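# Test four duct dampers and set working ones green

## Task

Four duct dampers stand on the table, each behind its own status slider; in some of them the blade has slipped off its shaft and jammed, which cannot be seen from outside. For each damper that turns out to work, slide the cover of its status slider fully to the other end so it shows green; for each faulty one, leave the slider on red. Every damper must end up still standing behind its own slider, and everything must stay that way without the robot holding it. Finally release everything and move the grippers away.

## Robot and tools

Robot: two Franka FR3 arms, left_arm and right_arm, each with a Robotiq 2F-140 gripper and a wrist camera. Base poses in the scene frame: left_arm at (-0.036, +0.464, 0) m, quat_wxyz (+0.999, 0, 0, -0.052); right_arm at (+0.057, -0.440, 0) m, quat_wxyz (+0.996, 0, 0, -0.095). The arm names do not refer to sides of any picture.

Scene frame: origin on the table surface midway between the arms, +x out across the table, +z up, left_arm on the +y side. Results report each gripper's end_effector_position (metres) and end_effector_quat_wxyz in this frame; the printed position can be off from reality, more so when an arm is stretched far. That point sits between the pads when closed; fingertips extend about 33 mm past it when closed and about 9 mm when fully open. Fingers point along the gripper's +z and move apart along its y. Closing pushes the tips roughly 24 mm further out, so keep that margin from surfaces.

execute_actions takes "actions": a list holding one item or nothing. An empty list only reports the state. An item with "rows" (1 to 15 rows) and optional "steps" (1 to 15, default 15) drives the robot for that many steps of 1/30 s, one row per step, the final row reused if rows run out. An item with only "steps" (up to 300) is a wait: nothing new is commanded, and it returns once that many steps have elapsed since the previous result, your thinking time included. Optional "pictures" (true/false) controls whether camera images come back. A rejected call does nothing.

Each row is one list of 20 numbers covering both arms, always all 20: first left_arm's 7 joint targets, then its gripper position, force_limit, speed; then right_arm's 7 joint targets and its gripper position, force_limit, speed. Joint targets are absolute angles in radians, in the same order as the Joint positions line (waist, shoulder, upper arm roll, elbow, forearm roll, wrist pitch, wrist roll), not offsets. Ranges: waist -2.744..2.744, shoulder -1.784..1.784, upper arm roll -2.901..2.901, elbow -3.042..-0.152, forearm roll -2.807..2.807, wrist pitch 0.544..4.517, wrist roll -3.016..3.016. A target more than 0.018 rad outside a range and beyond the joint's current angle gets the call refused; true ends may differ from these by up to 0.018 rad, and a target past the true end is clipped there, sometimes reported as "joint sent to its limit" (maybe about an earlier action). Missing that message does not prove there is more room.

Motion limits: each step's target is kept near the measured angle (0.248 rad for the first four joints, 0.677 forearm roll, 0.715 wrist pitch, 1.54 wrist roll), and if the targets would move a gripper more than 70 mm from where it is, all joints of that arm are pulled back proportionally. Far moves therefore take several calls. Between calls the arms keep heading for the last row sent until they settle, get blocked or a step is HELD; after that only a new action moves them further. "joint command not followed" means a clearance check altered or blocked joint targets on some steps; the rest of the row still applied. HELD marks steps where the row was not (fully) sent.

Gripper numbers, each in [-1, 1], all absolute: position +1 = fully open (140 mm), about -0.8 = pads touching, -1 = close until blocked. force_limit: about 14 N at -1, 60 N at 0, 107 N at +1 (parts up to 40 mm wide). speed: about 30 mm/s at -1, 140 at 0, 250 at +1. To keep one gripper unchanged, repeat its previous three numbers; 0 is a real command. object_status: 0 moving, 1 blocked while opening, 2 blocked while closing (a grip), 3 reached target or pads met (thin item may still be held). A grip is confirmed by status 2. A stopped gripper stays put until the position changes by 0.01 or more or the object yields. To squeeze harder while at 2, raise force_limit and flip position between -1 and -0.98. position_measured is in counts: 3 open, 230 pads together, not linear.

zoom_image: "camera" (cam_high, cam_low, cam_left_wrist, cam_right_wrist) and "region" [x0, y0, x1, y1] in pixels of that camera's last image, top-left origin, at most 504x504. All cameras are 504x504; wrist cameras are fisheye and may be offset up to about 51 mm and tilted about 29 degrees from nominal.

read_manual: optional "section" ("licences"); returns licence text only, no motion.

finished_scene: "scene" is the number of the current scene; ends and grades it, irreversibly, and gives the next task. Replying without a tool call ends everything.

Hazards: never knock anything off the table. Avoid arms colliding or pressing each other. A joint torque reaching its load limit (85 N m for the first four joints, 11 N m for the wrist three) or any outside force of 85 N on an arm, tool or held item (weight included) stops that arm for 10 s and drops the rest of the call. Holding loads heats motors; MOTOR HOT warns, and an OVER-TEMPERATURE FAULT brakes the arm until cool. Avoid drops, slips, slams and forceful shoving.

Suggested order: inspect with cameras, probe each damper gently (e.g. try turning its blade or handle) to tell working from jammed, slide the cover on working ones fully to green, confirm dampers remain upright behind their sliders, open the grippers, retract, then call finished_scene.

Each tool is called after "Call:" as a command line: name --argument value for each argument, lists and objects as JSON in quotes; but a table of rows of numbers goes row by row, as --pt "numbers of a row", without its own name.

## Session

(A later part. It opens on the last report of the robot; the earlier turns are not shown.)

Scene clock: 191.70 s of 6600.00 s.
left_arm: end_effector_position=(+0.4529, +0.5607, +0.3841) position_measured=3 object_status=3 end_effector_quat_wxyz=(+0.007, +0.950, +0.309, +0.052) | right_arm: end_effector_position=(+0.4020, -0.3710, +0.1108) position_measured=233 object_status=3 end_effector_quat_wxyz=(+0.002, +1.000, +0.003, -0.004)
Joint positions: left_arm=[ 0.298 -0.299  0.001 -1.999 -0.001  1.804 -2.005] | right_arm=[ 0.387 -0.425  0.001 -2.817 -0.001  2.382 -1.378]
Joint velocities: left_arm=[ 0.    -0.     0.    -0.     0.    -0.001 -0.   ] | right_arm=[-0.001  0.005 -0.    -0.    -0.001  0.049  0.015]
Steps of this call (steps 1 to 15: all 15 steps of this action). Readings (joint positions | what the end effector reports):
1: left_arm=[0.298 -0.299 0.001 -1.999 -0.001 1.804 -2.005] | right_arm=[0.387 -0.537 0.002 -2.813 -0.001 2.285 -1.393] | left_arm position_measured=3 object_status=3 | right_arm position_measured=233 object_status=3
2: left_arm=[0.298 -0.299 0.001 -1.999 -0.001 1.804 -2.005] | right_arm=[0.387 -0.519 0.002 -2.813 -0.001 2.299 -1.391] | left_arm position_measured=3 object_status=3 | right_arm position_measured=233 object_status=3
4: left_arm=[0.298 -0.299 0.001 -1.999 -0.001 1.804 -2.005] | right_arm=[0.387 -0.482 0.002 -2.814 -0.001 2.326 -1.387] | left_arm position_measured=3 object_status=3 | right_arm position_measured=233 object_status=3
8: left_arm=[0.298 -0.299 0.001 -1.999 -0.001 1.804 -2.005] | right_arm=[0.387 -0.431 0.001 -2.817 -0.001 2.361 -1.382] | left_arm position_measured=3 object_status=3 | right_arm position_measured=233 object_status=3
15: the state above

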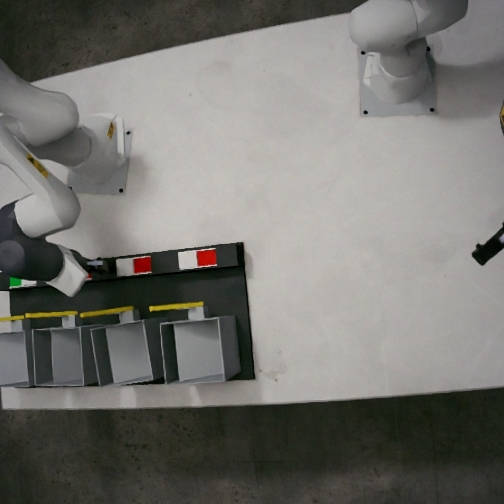

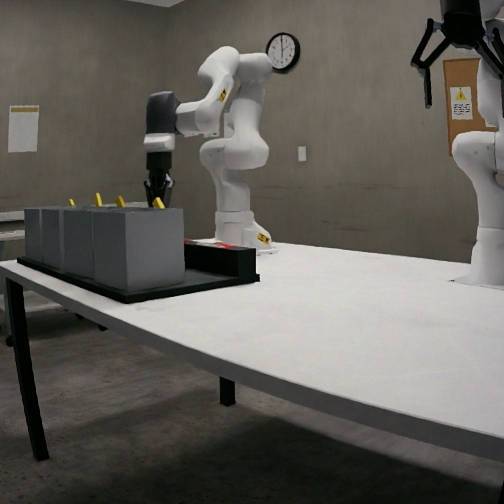

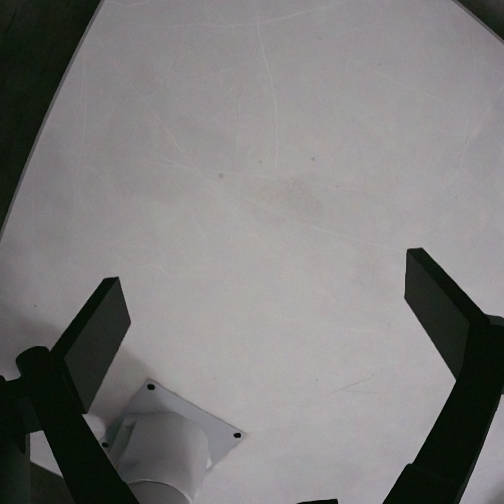

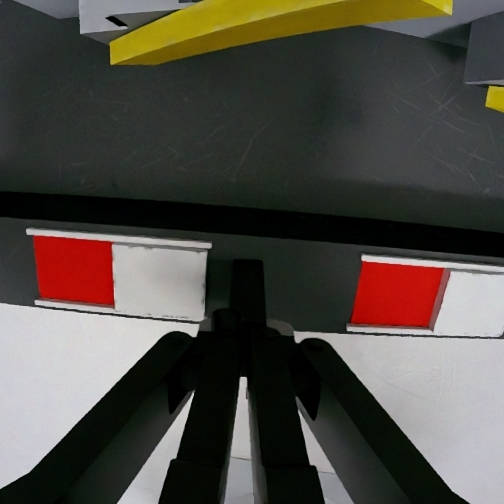

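Call:
execute_actions --actions '[{"rows":[[0.3,-0.3,0,-2.0,0,1.8,-2.0,1,0,0,0.39,-0.433,0,-2.826,0,2.393,-1.33,-1,0,1],[0.3,-0.3,0,-2.0,0,1.8,-2.0,1,0,0,0.39,-0.433,0,-2.826,0,2.393,-1.31,-1,0,1],[0.3,-0.3,0,-2.0,0,1.8,-2.0,1,0,0,0.409,-0.428,0,-2.822,0,2.394,-1.29,-1,0,1],[0.3,-0.3,0,-2.0,0,1.8,-2.0,1,0,0,0.428,-0.423,0,-2.817,0,2.395,-1.27,-1,0,1],[0.3,-0.3,0,-2.0,0,1.8,-2.0,1,0,0,0.447,-0.417,0,-2.812,0,2.396,-1.25,-1,0,1],[0.3,-0.3,0,-2.0,0,1.8,-2.0,1,0,0,0.466,-0.411,0,-2.807,0,2.397,-1.23,-1,0,1],[0.3,-0.3,0,-2.0,0,1.8,-2.0,1,0,0,0.485,-0.404,0,-2.802,0,2.398,-1.21,-1,0,1],[0.3,-0.3,0,-2.0,0,1.8,-2.0,1,0,0,0.503,-0.397,0,-2.795,0,2.399,-1.2,-1,0,1],[0.3,-0.3,0,-2.0,0,1.8,-2.0,1,0,0,0.521,-0.389,0,-2.788,0,2.4,-1.19,-1,0,1],[0.3,-0.3,0,-2.0,0,1.8,-2.0,1,0,0,0.539,-0.381,0,-2.781,0,2.4,-1.19,-1,0,1],[0.3,-0.3,0,-2.0,0,1.8,-2.0,1,0,0,0.555,-0.374,0,-2.775,0,2.401,-1.19,-1,0,1],[0.3,-0.3,0,-2.0,0,1.8,-2.0,1,0,0,0.57,-0.367,0,-2.769,0,2.402,-1.19,-1,0,1]]}]' --pictures false

Call:
execute_actions --actions '[{"steps":10}]' --pictures false

Call:
execute_actions --actions '[{"rows":[[0.3,-0.3,0,-2.0,0,1.8,-2.0,1,0,0,0.555,-0.5,0,-2.769,0,2.27,-1.05,-1,0,1]],"steps":10}]' --pictures false

Call:
execute_actions --actions '[{"rows":[[0.3,-0.3,0,-2.0,0,1.8,-2.0,1,0,0,0.819,-0.31,0,-2.607,0,2.3,-0.94,-1,0,1]]}]' --pictures false

Call:
execute_actions --actions '[{"rows":[[0.3,-0.3,0,-2.0,0,1.8,-2.0,1,0,0,0.819,-0.26,0,-2.607,0,2.37,-0.94,-1,0,1],[0.3,-0.3,0,-2.0,0,1.8,-2.0,1,0,0,0.819,-0.25,0,-2.607,0,2.38,-0.94,-1,0,1],[0.3,-0.3,0,-2.0,0,1.8,-2.0,1,0,0,0.819,-0.235,0,-2.607,0,2.4,-0.94,-1,0,1],[0.3,-0.3,0,-2.0,0,1.8,-2.0,1,0,0,0.819,-0.22,0,-2.607,0,2.406,-0.94,-1,0,1],[0.3,-0.3,0,-2.0,0,1.8,-2.0,1,0,0,0.819,-0.2005,0,-2.607,0,2.406,-0.94,-1,0,1]]}]' --pictures false

Call:
execute_actions --actions '[{"steps":10}]'

Scene clock: 207.83 s of 6600.00 s.
left_arm: end_effector_position=(+0.4529, +0.5607, +0.3841) position_measured=3 object_status=3 end_effector_quat_wxyz=(+0.007, +0.950, +0.309, +0.052) | right_arm: end_effector_position=(+0.4003, -0.3069, +0.1104) position_measured=233 object_status=3 end_effector_quat_wxyz=(+0.001, +1.000, +0.023, -0.002)
Joint positions: left_arm=[ 0.298 -0.299  0.001 -1.999 -0.001  1.804 -2.005] | right_arm=[ 0.559 -0.372  0.    -2.774 -0.002  2.398 -1.245]
Joint velocities: left_arm=[-0.    -0.     0.     0.    -0.    -0.001 -0.001] | right_arm=[ 0.116  0.052 -0.     0.044 -0.024  0.001  0.178]
Steps of this call (steps 1 to 15: the robot went on to your last target; steps 16 to 90: nothing new was sent; then 12.63 s passed at rest; steps 91 to 105: all 15 steps of this action). Readings (joint positions | what the end effector reports):
91: left_arm=[0.298 -0.299 0.001 -1.999 -0.001 1.804 -2.005] | right_arm=[0.387 -0.426 0.001 -2.818 -0.001 2.391 -1.370] | left_arm position_measured=3 object_status=3 | right_arm position_measured=233 object_status=3
92: left_arm=[0.298 -0.299 0.001 -1.999 -0.001 1.804 -2.005] | right_arm=[0.387 -0.428 0.001 -2.820 -0.001 2.391 -1.364] | left_arm position_measured=3 object_status=3 | right_arm position_measured=233 object_status=3
94: left_arm=[0.298 -0.299 0.001 -1.999 -0.001 1.804 -2.005] | right_arm=[0.401 -0.428 -0.001 -2.820 -0.001 2.391 -1.348] | left_arm position_measured=3 object_status=3 | right_arm position_measured=233 object_status=3
98: left_arm=[0.298 -0.299 0.001 -1.999 -0.001 1.804 -2.005] | right_arm=[0.464 -0.411 -0.001 -2.807 -0.001 2.393 -1.304] | left_arm position_measured=3 object_status=3 | right_arm position_measured=233 object_status=3
105: the state above

Scene clock: 208.17 s of 6600.00 s.
left_arm: end_effector_position=(+0.4529, +0.5607, +0.3841) position_measured=3 object_status=3 end_effector_quat_wxyz=(+0.007, +0.950, +0.309, +0.052) | right_arm: end_effector_position=(+0.4002, -0.3065, +0.1103) position_measured=233 object_status=3 end_effector_quat_wxyz=(+0.002, +1.000, +0.006, -0.002)
Joint positions: left_arm=[ 0.298 -0.299  0.001 -1.999 -0.001  1.804 -2.005] | right_arm=[ 0.563 -0.37  -0.002 -2.772 -0.004  2.396 -1.209]
Joint velocities: left_arm=[-0.002  0.001 -0.    -0.     0.001 -0.001 -0.001] | right_arm=[ 0.002  0.001 -0.001 -0.    -0.    -0.001  0.06 ]
Steps of this call (steps 1 to 10: the robot went on to your last target). Readings (joint positions | what the end effector reports):
1: left_arm=[0.298 -0.299 0.001 -1.999 -0.001 1.804 -2.005] | right_arm=[0.561 -0.371 -0.000 -2.774 -0.003 2.398 -1.239] | left_arm position_measured=3 object_status=3 | right_arm position_measured=233 object_status=3
2: left_arm=[0.298 -0.299 0.001 -1.999 -0.001 1.804 -2.005] | right_arm=[0.561 -0.371 -0.001 -2.773 -0.003 2.397 -1.234] | left_arm position_measured=3 object_status=3 | right_arm position_measured=233 object_status=3
4: left_arm=[0.298 -0.299 0.001 -1.999 -0.001 1.804 -2.005] | right_arm=[0.562 -0.370 -0.002 -2.773 -0.003 2.397 -1.226] | left_arm position_measured=3 object_status=3 | right_arm position_measured=233 object_status=3
8: left_arm=[0.298 -0.299 0.001 -1.999 -0.001 1.804 -2.005] | right_arm=[0.563 -0.370 -0.002 -2.772 -0.004 2.396 -1.214] | left_arm position_measured=3 object_status=3 | right_arm position_measured=233 object_status=3
10: the state above

Scene clock: 208.50 s of 6600.00 s.
left_arm: end_effector_position=(+0.4529, +0.5607, +0.3841) position_measured=3 object_status=3 end_effector_quat_wxyz=(+0.007, +0.950, +0.309, +0.052) | right_arm: end_effector_position=(+0.3965, -0.3102, +0.1498) position_measured=233 object_status=3 end_effector_quat_wxyz=(-0.004, +0.999, -0.049, +0.010)
Joint positions: left_arm=[ 0.298 -0.299  0.001 -1.999 -0.001  1.804 -2.005] | right_arm=[ 0.557 -0.498 -0.002 -2.767 -0.002  2.291 -1.106]
Joint velocities: left_arm=[-0.     0.001 -0.     0.    -0.001 -0.    -0.001] | right_arm=[-0.002 -0.003  0.    -0.001  0.    -0.109  0.176]
Steps of this call (steps 1 to 10: all 10 steps of this action). Readings (joint positions | what the end effector reports):
1: left_arm=[0.298 -0.299 0.001 -1.999 -0.001 1.804 -2.005] | right_arm=[0.561 -0.392 -0.002 -2.776 -0.003 2.374 -1.194] | left_arm position_measured=3 object_status=3 | right_arm position_measured=233 object_status=3
2: left_arm=[0.298 -0.299 0.001 -1.999 -0.001 1.804 -2.005] | right_arm=[0.560 -0.427 -0.002 -2.777 -0.003 2.354 -1.180] | left_arm position_measured=3 object_status=3 | right_arm position_measured=233 object_status=3
4: left_arm=[0.298 -0.299 0.001 -1.999 -0.001 1.804 -2.005] | right_arm=[0.558 -0.474 -0.002 -2.770 -0.003 2.330 -1.155] | left_arm position_measured=3 object_status=3 | right_arm position_measured=233 object_status=3
8: left_arm=[0.298 -0.299 0.001 -1.999 -0.001 1.804 -2.005] | right_arm=[0.557 -0.498 -0.002 -2.767 -0.002 2.300 -1.119] | left_arm position_measured=3 object_status=3 | right_arm position_measured=233 object_status=3
10: the state above

Scene clock: 209.00 s of 6600.00 s.
left_arm: end_effector_position=(+0.4529, +0.5607, +0.3841) position_measured=3 object_status=3 end_effector_quat_wxyz=(+0.007, +0.950, +0.309, +0.052) | right_arm: end_effector_position=(+0.3891, -0.1985, +0.1467) position_measured=233 object_status=3 end_effector_quat_wxyz=(+0.001, +1.000, +0.019, -0.000)
Joint positions: left_arm=[ 0.298 -0.299  0.001 -1.999 -0.001  1.804 -2.005] | right_arm=[ 0.817 -0.312  0.002 -2.61  -0.002  2.297 -0.978]
Joint velocities: left_arm=[ 0.001 -0.002 -0.     0.001 -0.    -0.    -0.   ] | right_arm=[ 0.003  0.001 -0.008  0.007  0.002  0.     0.114]
Steps of this call (steps 1 to 15: all 15 steps of this action). Readings (joint positions | what the end effector reports):
1: left_arm=[0.298 -0.299 0.001 -1.999 -0.001 1.804 -2.005] | right_arm=[0.592 -0.472 -0.012 -2.743 -0.002 2.289 -1.095] | left_arm position_measured=3 object_status=3 | right_arm position_measured=233 object_status=3
2: left_arm=[0.298 -0.299 0.001 -1.999 -0.001 1.804 -2.005] | right_arm=[0.640 -0.435 -0.012 -2.710 -0.002 2.291 -1.084] | left_arm position_measured=3 object_status=3 | right_arm position_measured=233 object_status=3
4: left_arm=[0.298 -0.299 0.001 -1.999 -0.001 1.804 -2.005] | right_arm=[0.732 -0.370 -0.006 -2.656 -0.002 2.294 -1.059] | left_arm position_measured=3 object_status=3 | right_arm position_measured=233 object_status=3
8: left_arm=[0.298 -0.299 0.001 -1.999 -0.001 1.804 -2.005] | right_arm=[0.808 -0.319 0.004 -2.618 -0.002 2.296 -1.018] | left_arm position_measured=3 object_status=3 | right_arm position_measured=233 object_status=3
15: the state above

Scene clock: 209.50 s of 6600.00 s.
left_arm: end_effector_position=(+0.4529, +0.5607, +0.3841) position_measured=3 object_status=3 end_effector_quat_wxyz=(+0.007, +0.950, +0.309, +0.052) | right_arm: end_effector_position=(+0.3976, -0.1923, +0.1105) position_measured=233 object_status=3 end_effector_quat_wxyz=(+0.003, +1.000, +0.005, -0.003)
Joint positions: left_arm=[ 0.298 -0.299  0.001 -1.999 -0.001  1.804 -2.005] | right_arm=[ 0.817 -0.202  0.002 -2.608 -0.002  2.396 -0.95 ]
Joint velocities: left_arm=[-0.002 -0.    -0.     0.002  0.002  0.     0.   ] | right_arm=[-0.001  0.    -0.001 -0.    -0.001  0.04   0.022]
Steps of this call (steps 1 to 15: all 15 steps of this action). Readings (joint positions | what the end effector reports):
1: left_arm=[0.298 -0.299 0.001 -1.999 -0.001 1.804 -2.005] | right_arm=[0.817 -0.303 0.002 -2.608 -0.002 2.308 -0.974] | left_arm position_measured=3 object_status=3 | right_arm position_measured=233 object_status=3
2: left_arm=[0.298 -0.299 0.001 -1.999 -0.001 1.804 -2.005] | right_arm=[0.817 -0.289 0.002 -2.606 -0.002 2.321 -0.971] | left_arm position_measured=3 object_status=3 | right_arm position_measured=233 object_status=3
4: left_arm=[0.298 -0.299 0.001 -1.999 -0.001 1.804 -2.005] | right_arm=[0.817 -0.256 0.002 -2.606 -0.002 2.347 -0.966] | left_arm position_measured=3 object_status=3 | right_arm position_measured=233 object_status=3
8: left_arm=[0.298 -0.299 0.001 -1.999 -0.001 1.804 -2.005] | right_arm=[0.817 -0.208 0.002 -2.608 -0.002 2.377 -0.958] | left_arm position_measured=3 object_status=3 | right_arm position_measured=233 object_status=3
15: the state above

Scene clock: 209.83 s of 6600.00 s.
left_arm: end_effector_position=(+0.4529, +0.5607, +0.3841) position_measured=3 object_status=3 end_effector_quat_wxyz=(+0.007, +0.950, +0.309, +0.052) | right_arm: end_effector_position=(+0.3991, -0.1912, +0.1110) position_measured=233 object_status=3 end_effector_quat_wxyz=(+0.002, +1.000, +0.003, -0.001)
Joint positions: left_arm=[ 0.298 -0.299  0.001 -1.999 -0.001  1.804 -2.005] | right_arm=[ 0.817 -0.202  0.001 -2.608 -0.002  2.402 -0.946]
Joint velocities: left_arm=[-0.     0.001  0.001  0.    -0.001 -0.     0.001] | right_arm=[-0.001 -0.001 -0.001  0.     0.002  0.005  0.008]
Steps of this call (steps 1 to 10: the robot went on to your last target). Readings (joint positions | what the end effector reports):
1: left_arm=[0.298 -0.299 0.001 -1.999 -0.001 1.804 -2.005] | right_arm=[0.817 -0.202 0.002 -2.608 -0.002 2.397 -0.949] | left_arm position_measured=3 object_status=3 | right_arm position_measured=233 object_status=3
2: left_arm=[0.298 -0.299 0.001 -1.999 -0.001 1.804 -2.005] | right_arm=[0.817 -0.202 0.002 -2.608 -0.002 2.398 -0.949] | left_arm position_measured=3 object_status=3 | right_arm position_measured=233 object_status=3
4: left_arm=[0.298 -0.299 0.001 -1.999 -0.001 1.804 -2.005] | right_arm=[0.817 -0.202 0.001 -2.608 -0.002 2.400 -0.948] | left_arm position_measured=3 object_status=3 | right_arm position_measured=233 object_status=3
8: left_arm=[0.298 -0.299 0.001 -1.999 -0.001 1.804 -2.005] | right_arm=[0.817 -0.202 0.001 -2.608 -0.002 2.401 -0.946] | left_arm position_measured=3 object_status=3 | right_arm position_measured=233 object_status=3
10: the state above

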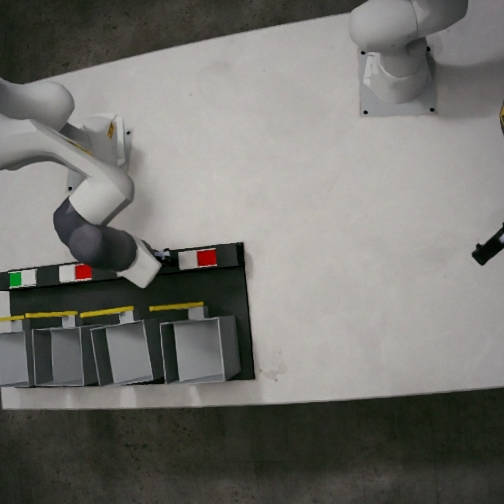

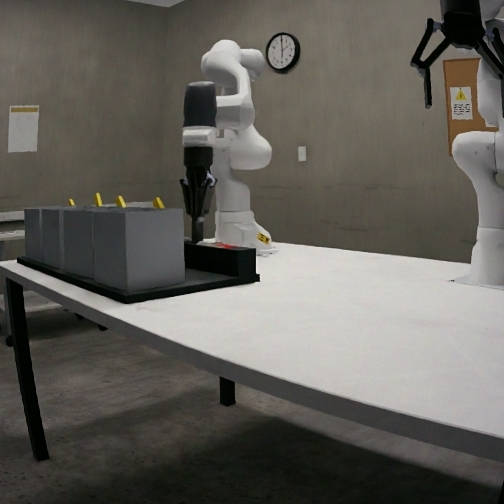

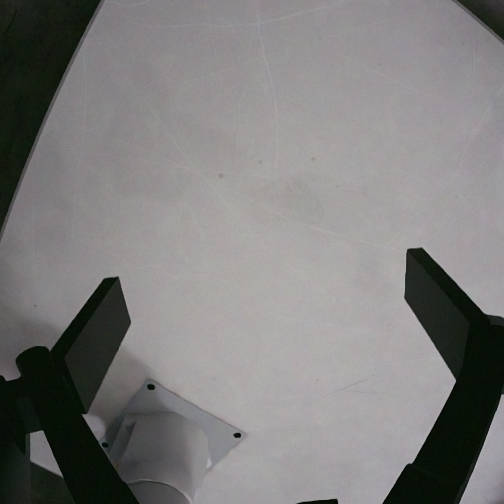

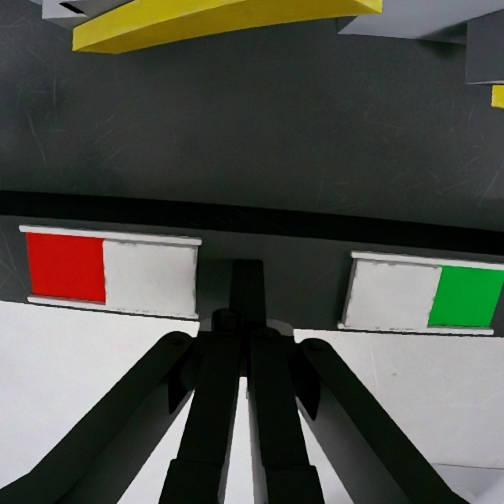

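Call:
execute_actions --actions '[{"rows":[[0.3,-0.3,0,-2.0,0,1.8,-2.0,1,0,0,0.829,-0.184,0,-2.589,0,2.405,-0.9,-1,0,1],[0.3,-0.3,0,-2.0,0,1.8,-2.0,1,0,0,0.842,-0.171,0,-2.575,0,2.404,-0.88,-1,0,1],[0.3,-0.3,0,-2.0,0,1.8,-2.0,1,0,0,0.855,-0.159,0,-2.561,0,2.402,-0.86,-1,0,1],[0.3,-0.3,0,-2.0,0,1.8,-2.0,1,0,0,0.867,-0.146,0,-2.547,0,2.401,-0.85,-1,0,1],[0.3,-0.3,0,-2.0,0,1.8,-2.0,1,0,0,0.88,-0.134,0,-2.534,0,2.4,-0.84,-1,0,1],[0.3,-0.3,0,-2.0,0,1.8,-2.0,1,0,0,0.892,-0.12,0,-2.518,0,2.398,-0.83,-1,0,1],[0.3,-0.3,0,-2.0,0,1.8,-2.0,1,0,0,0.904,-0.106,0,-2.502,0,2.396,-0.82,-1,0,1],[0.3,-0.3,0,-2.0,0,1.8,-2.0,1,0,0,0.916,-0.092,0,-2.487,0,2.395,-0.82,-1,0,1],[0.3,-0.3,0,-2.0,0,1.8,-2.0,1,0,0,0.928,-0.079,0,-2.471,0,2.393,-0.82,-1,0,1],[0.3,-0.3,0,-2.0,0,1.8,-2.0,1,0,0,0.941,-0.064,0,-2.455,0,2.391,-0.82,-1,0,1]]}]' --pictures false

Call:
execute_actions --actions '[{"steps":8}]' --pictures false

Call:
execute_actions --actions '[{"rows":[[0.3,-0.3,0,-2.0,0,1.8,-2.0,1,0,0,0.93,-0.4,0,-2.455,0,2.05,-0.82,-1,0,1]]}]'

Scene clock: 215.90 s of 6600.00 s.
left_arm: end_effector_position=(+0.4529, +0.5607, +0.3841) position_measured=3 object_status=3 end_effector_quat_wxyz=(+0.007, +0.950, +0.309, +0.052) | right_arm: end_effector_position=(+0.4026, -0.1216, +0.1099) position_measured=233 object_status=3 end_effector_quat_wxyz=(+0.001, +1.000, +0.015, +0.000)
Joint positions: left_arm=[ 0.298 -0.299  0.001 -1.999 -0.001  1.804 -2.005] | right_arm=[ 0.935 -0.068 -0.001 -2.462 -0.003  2.393 -0.853]
Joint velocities: left_arm=[ 0.     0.001  0.001  0.001  0.    -0.     0.   ] | right_arm=[ 0.018  0.037 -0.007  0.041 -0.    -0.033  0.102]
Steps of this call (steps 1 to 15: the robot went on to your last target; steps 16 to 90: nothing new was sent; then 2.57 s passed at rest; steps 91 to 105: all 15 steps of this action). Readings (joint positions | what the end effector reports):
91: left_arm=[0.298 -0.299 0.001 -1.999 -0.001 1.804 -2.005] | right_arm=[0.820 -0.198 0.001 -2.604 -0.002 2.403 -0.940] | left_arm position_measured=3 object_status=3 | right_arm position_measured=233 object_status=3
92: left_arm=[0.298 -0.299 0.001 -1.999 -0.001 1.804 -2.005] | right_arm=[0.825 -0.191 -0.000 -2.596 -0.002 2.403 -0.934] | left_arm position_measured=3 object_status=3 | right_arm position_measured=233 object_status=3
94: left_arm=[0.298 -0.299 0.001 -1.999 -0.001 1.804 -2.005] | right_arm=[0.842 -0.171 -0.001 -2.574 -0.002 2.402 -0.919] | left_arm position_measured=3 object_status=3 | right_arm position_measured=233 object_status=3
98: left_arm=[0.298 -0.299 0.001 -1.999 -0.001 1.804 -2.005] | right_arm=[0.888 -0.122 -0.001 -2.521 -0.002 2.399 -0.888] | left_arm position_measured=3 object_status=3 | right_arm position_measured=233 object_status=3
105: the state above

Scene clock: 216.17 s of 6600.00 s.
left_arm: end_effector_position=(+0.4529, +0.5607, +0.3841) position_measured=3 object_status=3 end_effector_quat_wxyz=(+0.007, +0.950, +0.309, +0.052) | right_arm: end_effector_position=(+0.4025, -0.1213, +0.1099) position_measured=233 object_status=3 end_effector_quat_wxyz=(+0.002, +1.000, +0.006, -0.001)
Joint positions: left_arm=[ 0.298 -0.299  0.001 -1.999 -0.001  1.804 -2.005] | right_arm=[ 0.936 -0.066 -0.001 -2.459 -0.003  2.389 -0.835]
Joint velocities: left_arm=[ 0.001  0.    -0.     0.001 -0.001  0.     0.   ] | right_arm=[ 0.001  0.    -0.001  0.002  0.001 -0.003  0.041]
Steps of this call (steps 1 to 8: the robot went on to your last target). Readings (joint positions | what the end effector reports):
1: left_arm=[0.298 -0.299 0.001 -1.999 -0.001 1.804 -2.005] | right_arm=[0.936 -0.068 -0.001 -2.461 -0.003 2.392 -0.850] | left_arm position_measured=3 object_status=3 | right_arm position_measured=233 object_status=3
2: left_arm=[0.298 -0.299 0.001 -1.999 -0.001 1.804 -2.005] | right_arm=[0.936 -0.067 -0.001 -2.460 -0.003 2.391 -0.847] | left_arm position_measured=3 object_status=3 | right_arm position_measured=233 object_status=3
4: left_arm=[0.298 -0.299 0.001 -1.999 -0.001 1.804 -2.005] | right_arm=[0.936 -0.067 -0.001 -2.459 -0.003 2.390 -0.842] | left_arm position_measured=3 object_status=3 | right_arm position_measured=233 object_status=3
8: the state above

Scene clock: 216.67 s of 6600.00 s.
left_arm: end_effector_position=(+0.4529, +0.5607, +0.3841) position_measured=3 object_status=3 end_effector_quat_wxyz=(+0.007, +0.950, +0.309, +0.052) | right_arm: end_effector_position=(+0.3724, -0.1518, +0.2356) position_measured=233 object_status=3 end_effector_quat_wxyz=(-0.008, +1.000, -0.001, +0.010)
Joint positions: left_arm=[ 0.298 -0.299  0.001 -1.999 -0.001  1.804 -2.005] | right_arm=[ 0.932 -0.401 -0.001 -2.452 -0.002  2.077 -0.826]
Joint velocities: left_arm=[ 0.001 -0.    -0.     0.    -0.001  0.001  0.001] | right_arm=[-0.     0.002  0.002 -0.013 -0.001 -0.146  0.009]
Steps of this call (steps 1 to 15: all 15 steps of this action). Readings (joint positions | what the end effector reports):
1: left_arm=[0.298 -0.299 0.001 -1.999 -0.001 1.804 -2.005] | right_arm=[0.936 -0.089 -0.001 -2.464 -0.003 2.351 -0.834] | left_arm position_measured=3 object_status=3 | right_arm position_measured=233 object_status=3
2: left_arm=[0.298 -0.299 0.001 -1.999 -0.001 1.804 -2.005] | right_arm=[0.935 -0.135 -0.001 -2.469 -0.003 2.312 -0.834] | left_arm position_measured=3 object_status=3 | right_arm position_measured=233 object_status=3
4: left_arm=[0.298 -0.299 0.001 -1.999 -0.001 1.804 -2.005] | right_arm=[0.934 -0.240 -0.001 -2.466 -0.002 2.247 -0.832] | left_arm position_measured=3 object_status=3 | right_arm position_measured=233 object_status=3
8: left_arm=[0.298 -0.299 0.001 -1.999 -0.001 1.804 -2.005] | right_arm=[0.932 -0.386 -0.001 -2.448 -0.002 2.146 -0.829] | left_arm position_measured=3 object_status=3 | right_arm position_measured=233 object_status=3
15: the state above

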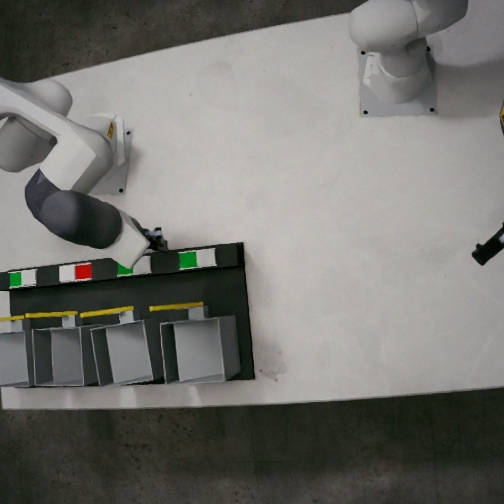

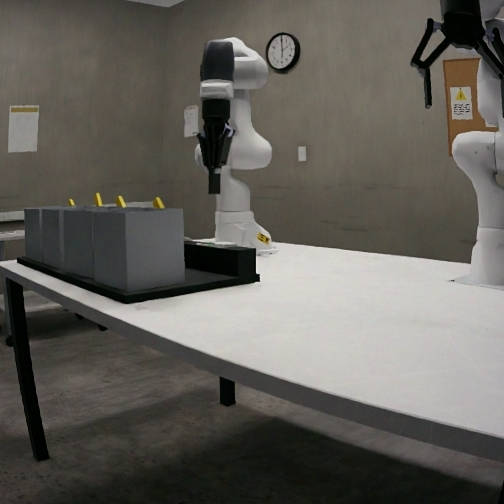

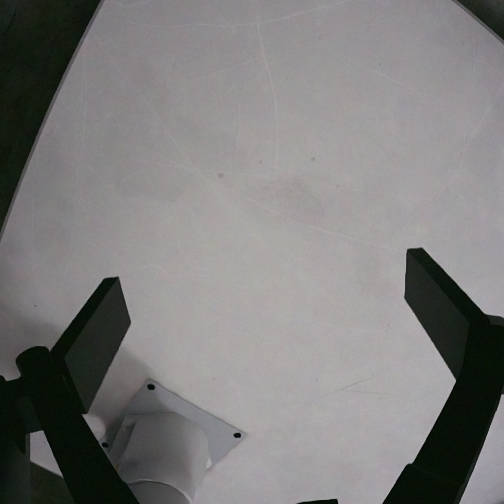

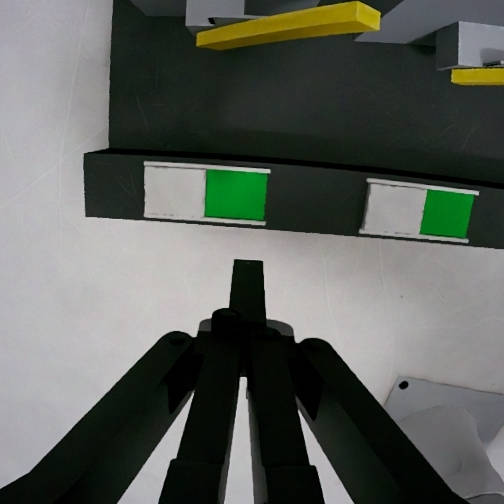

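Call:
finished_scene --scene 1

The scene is finished: the task was done.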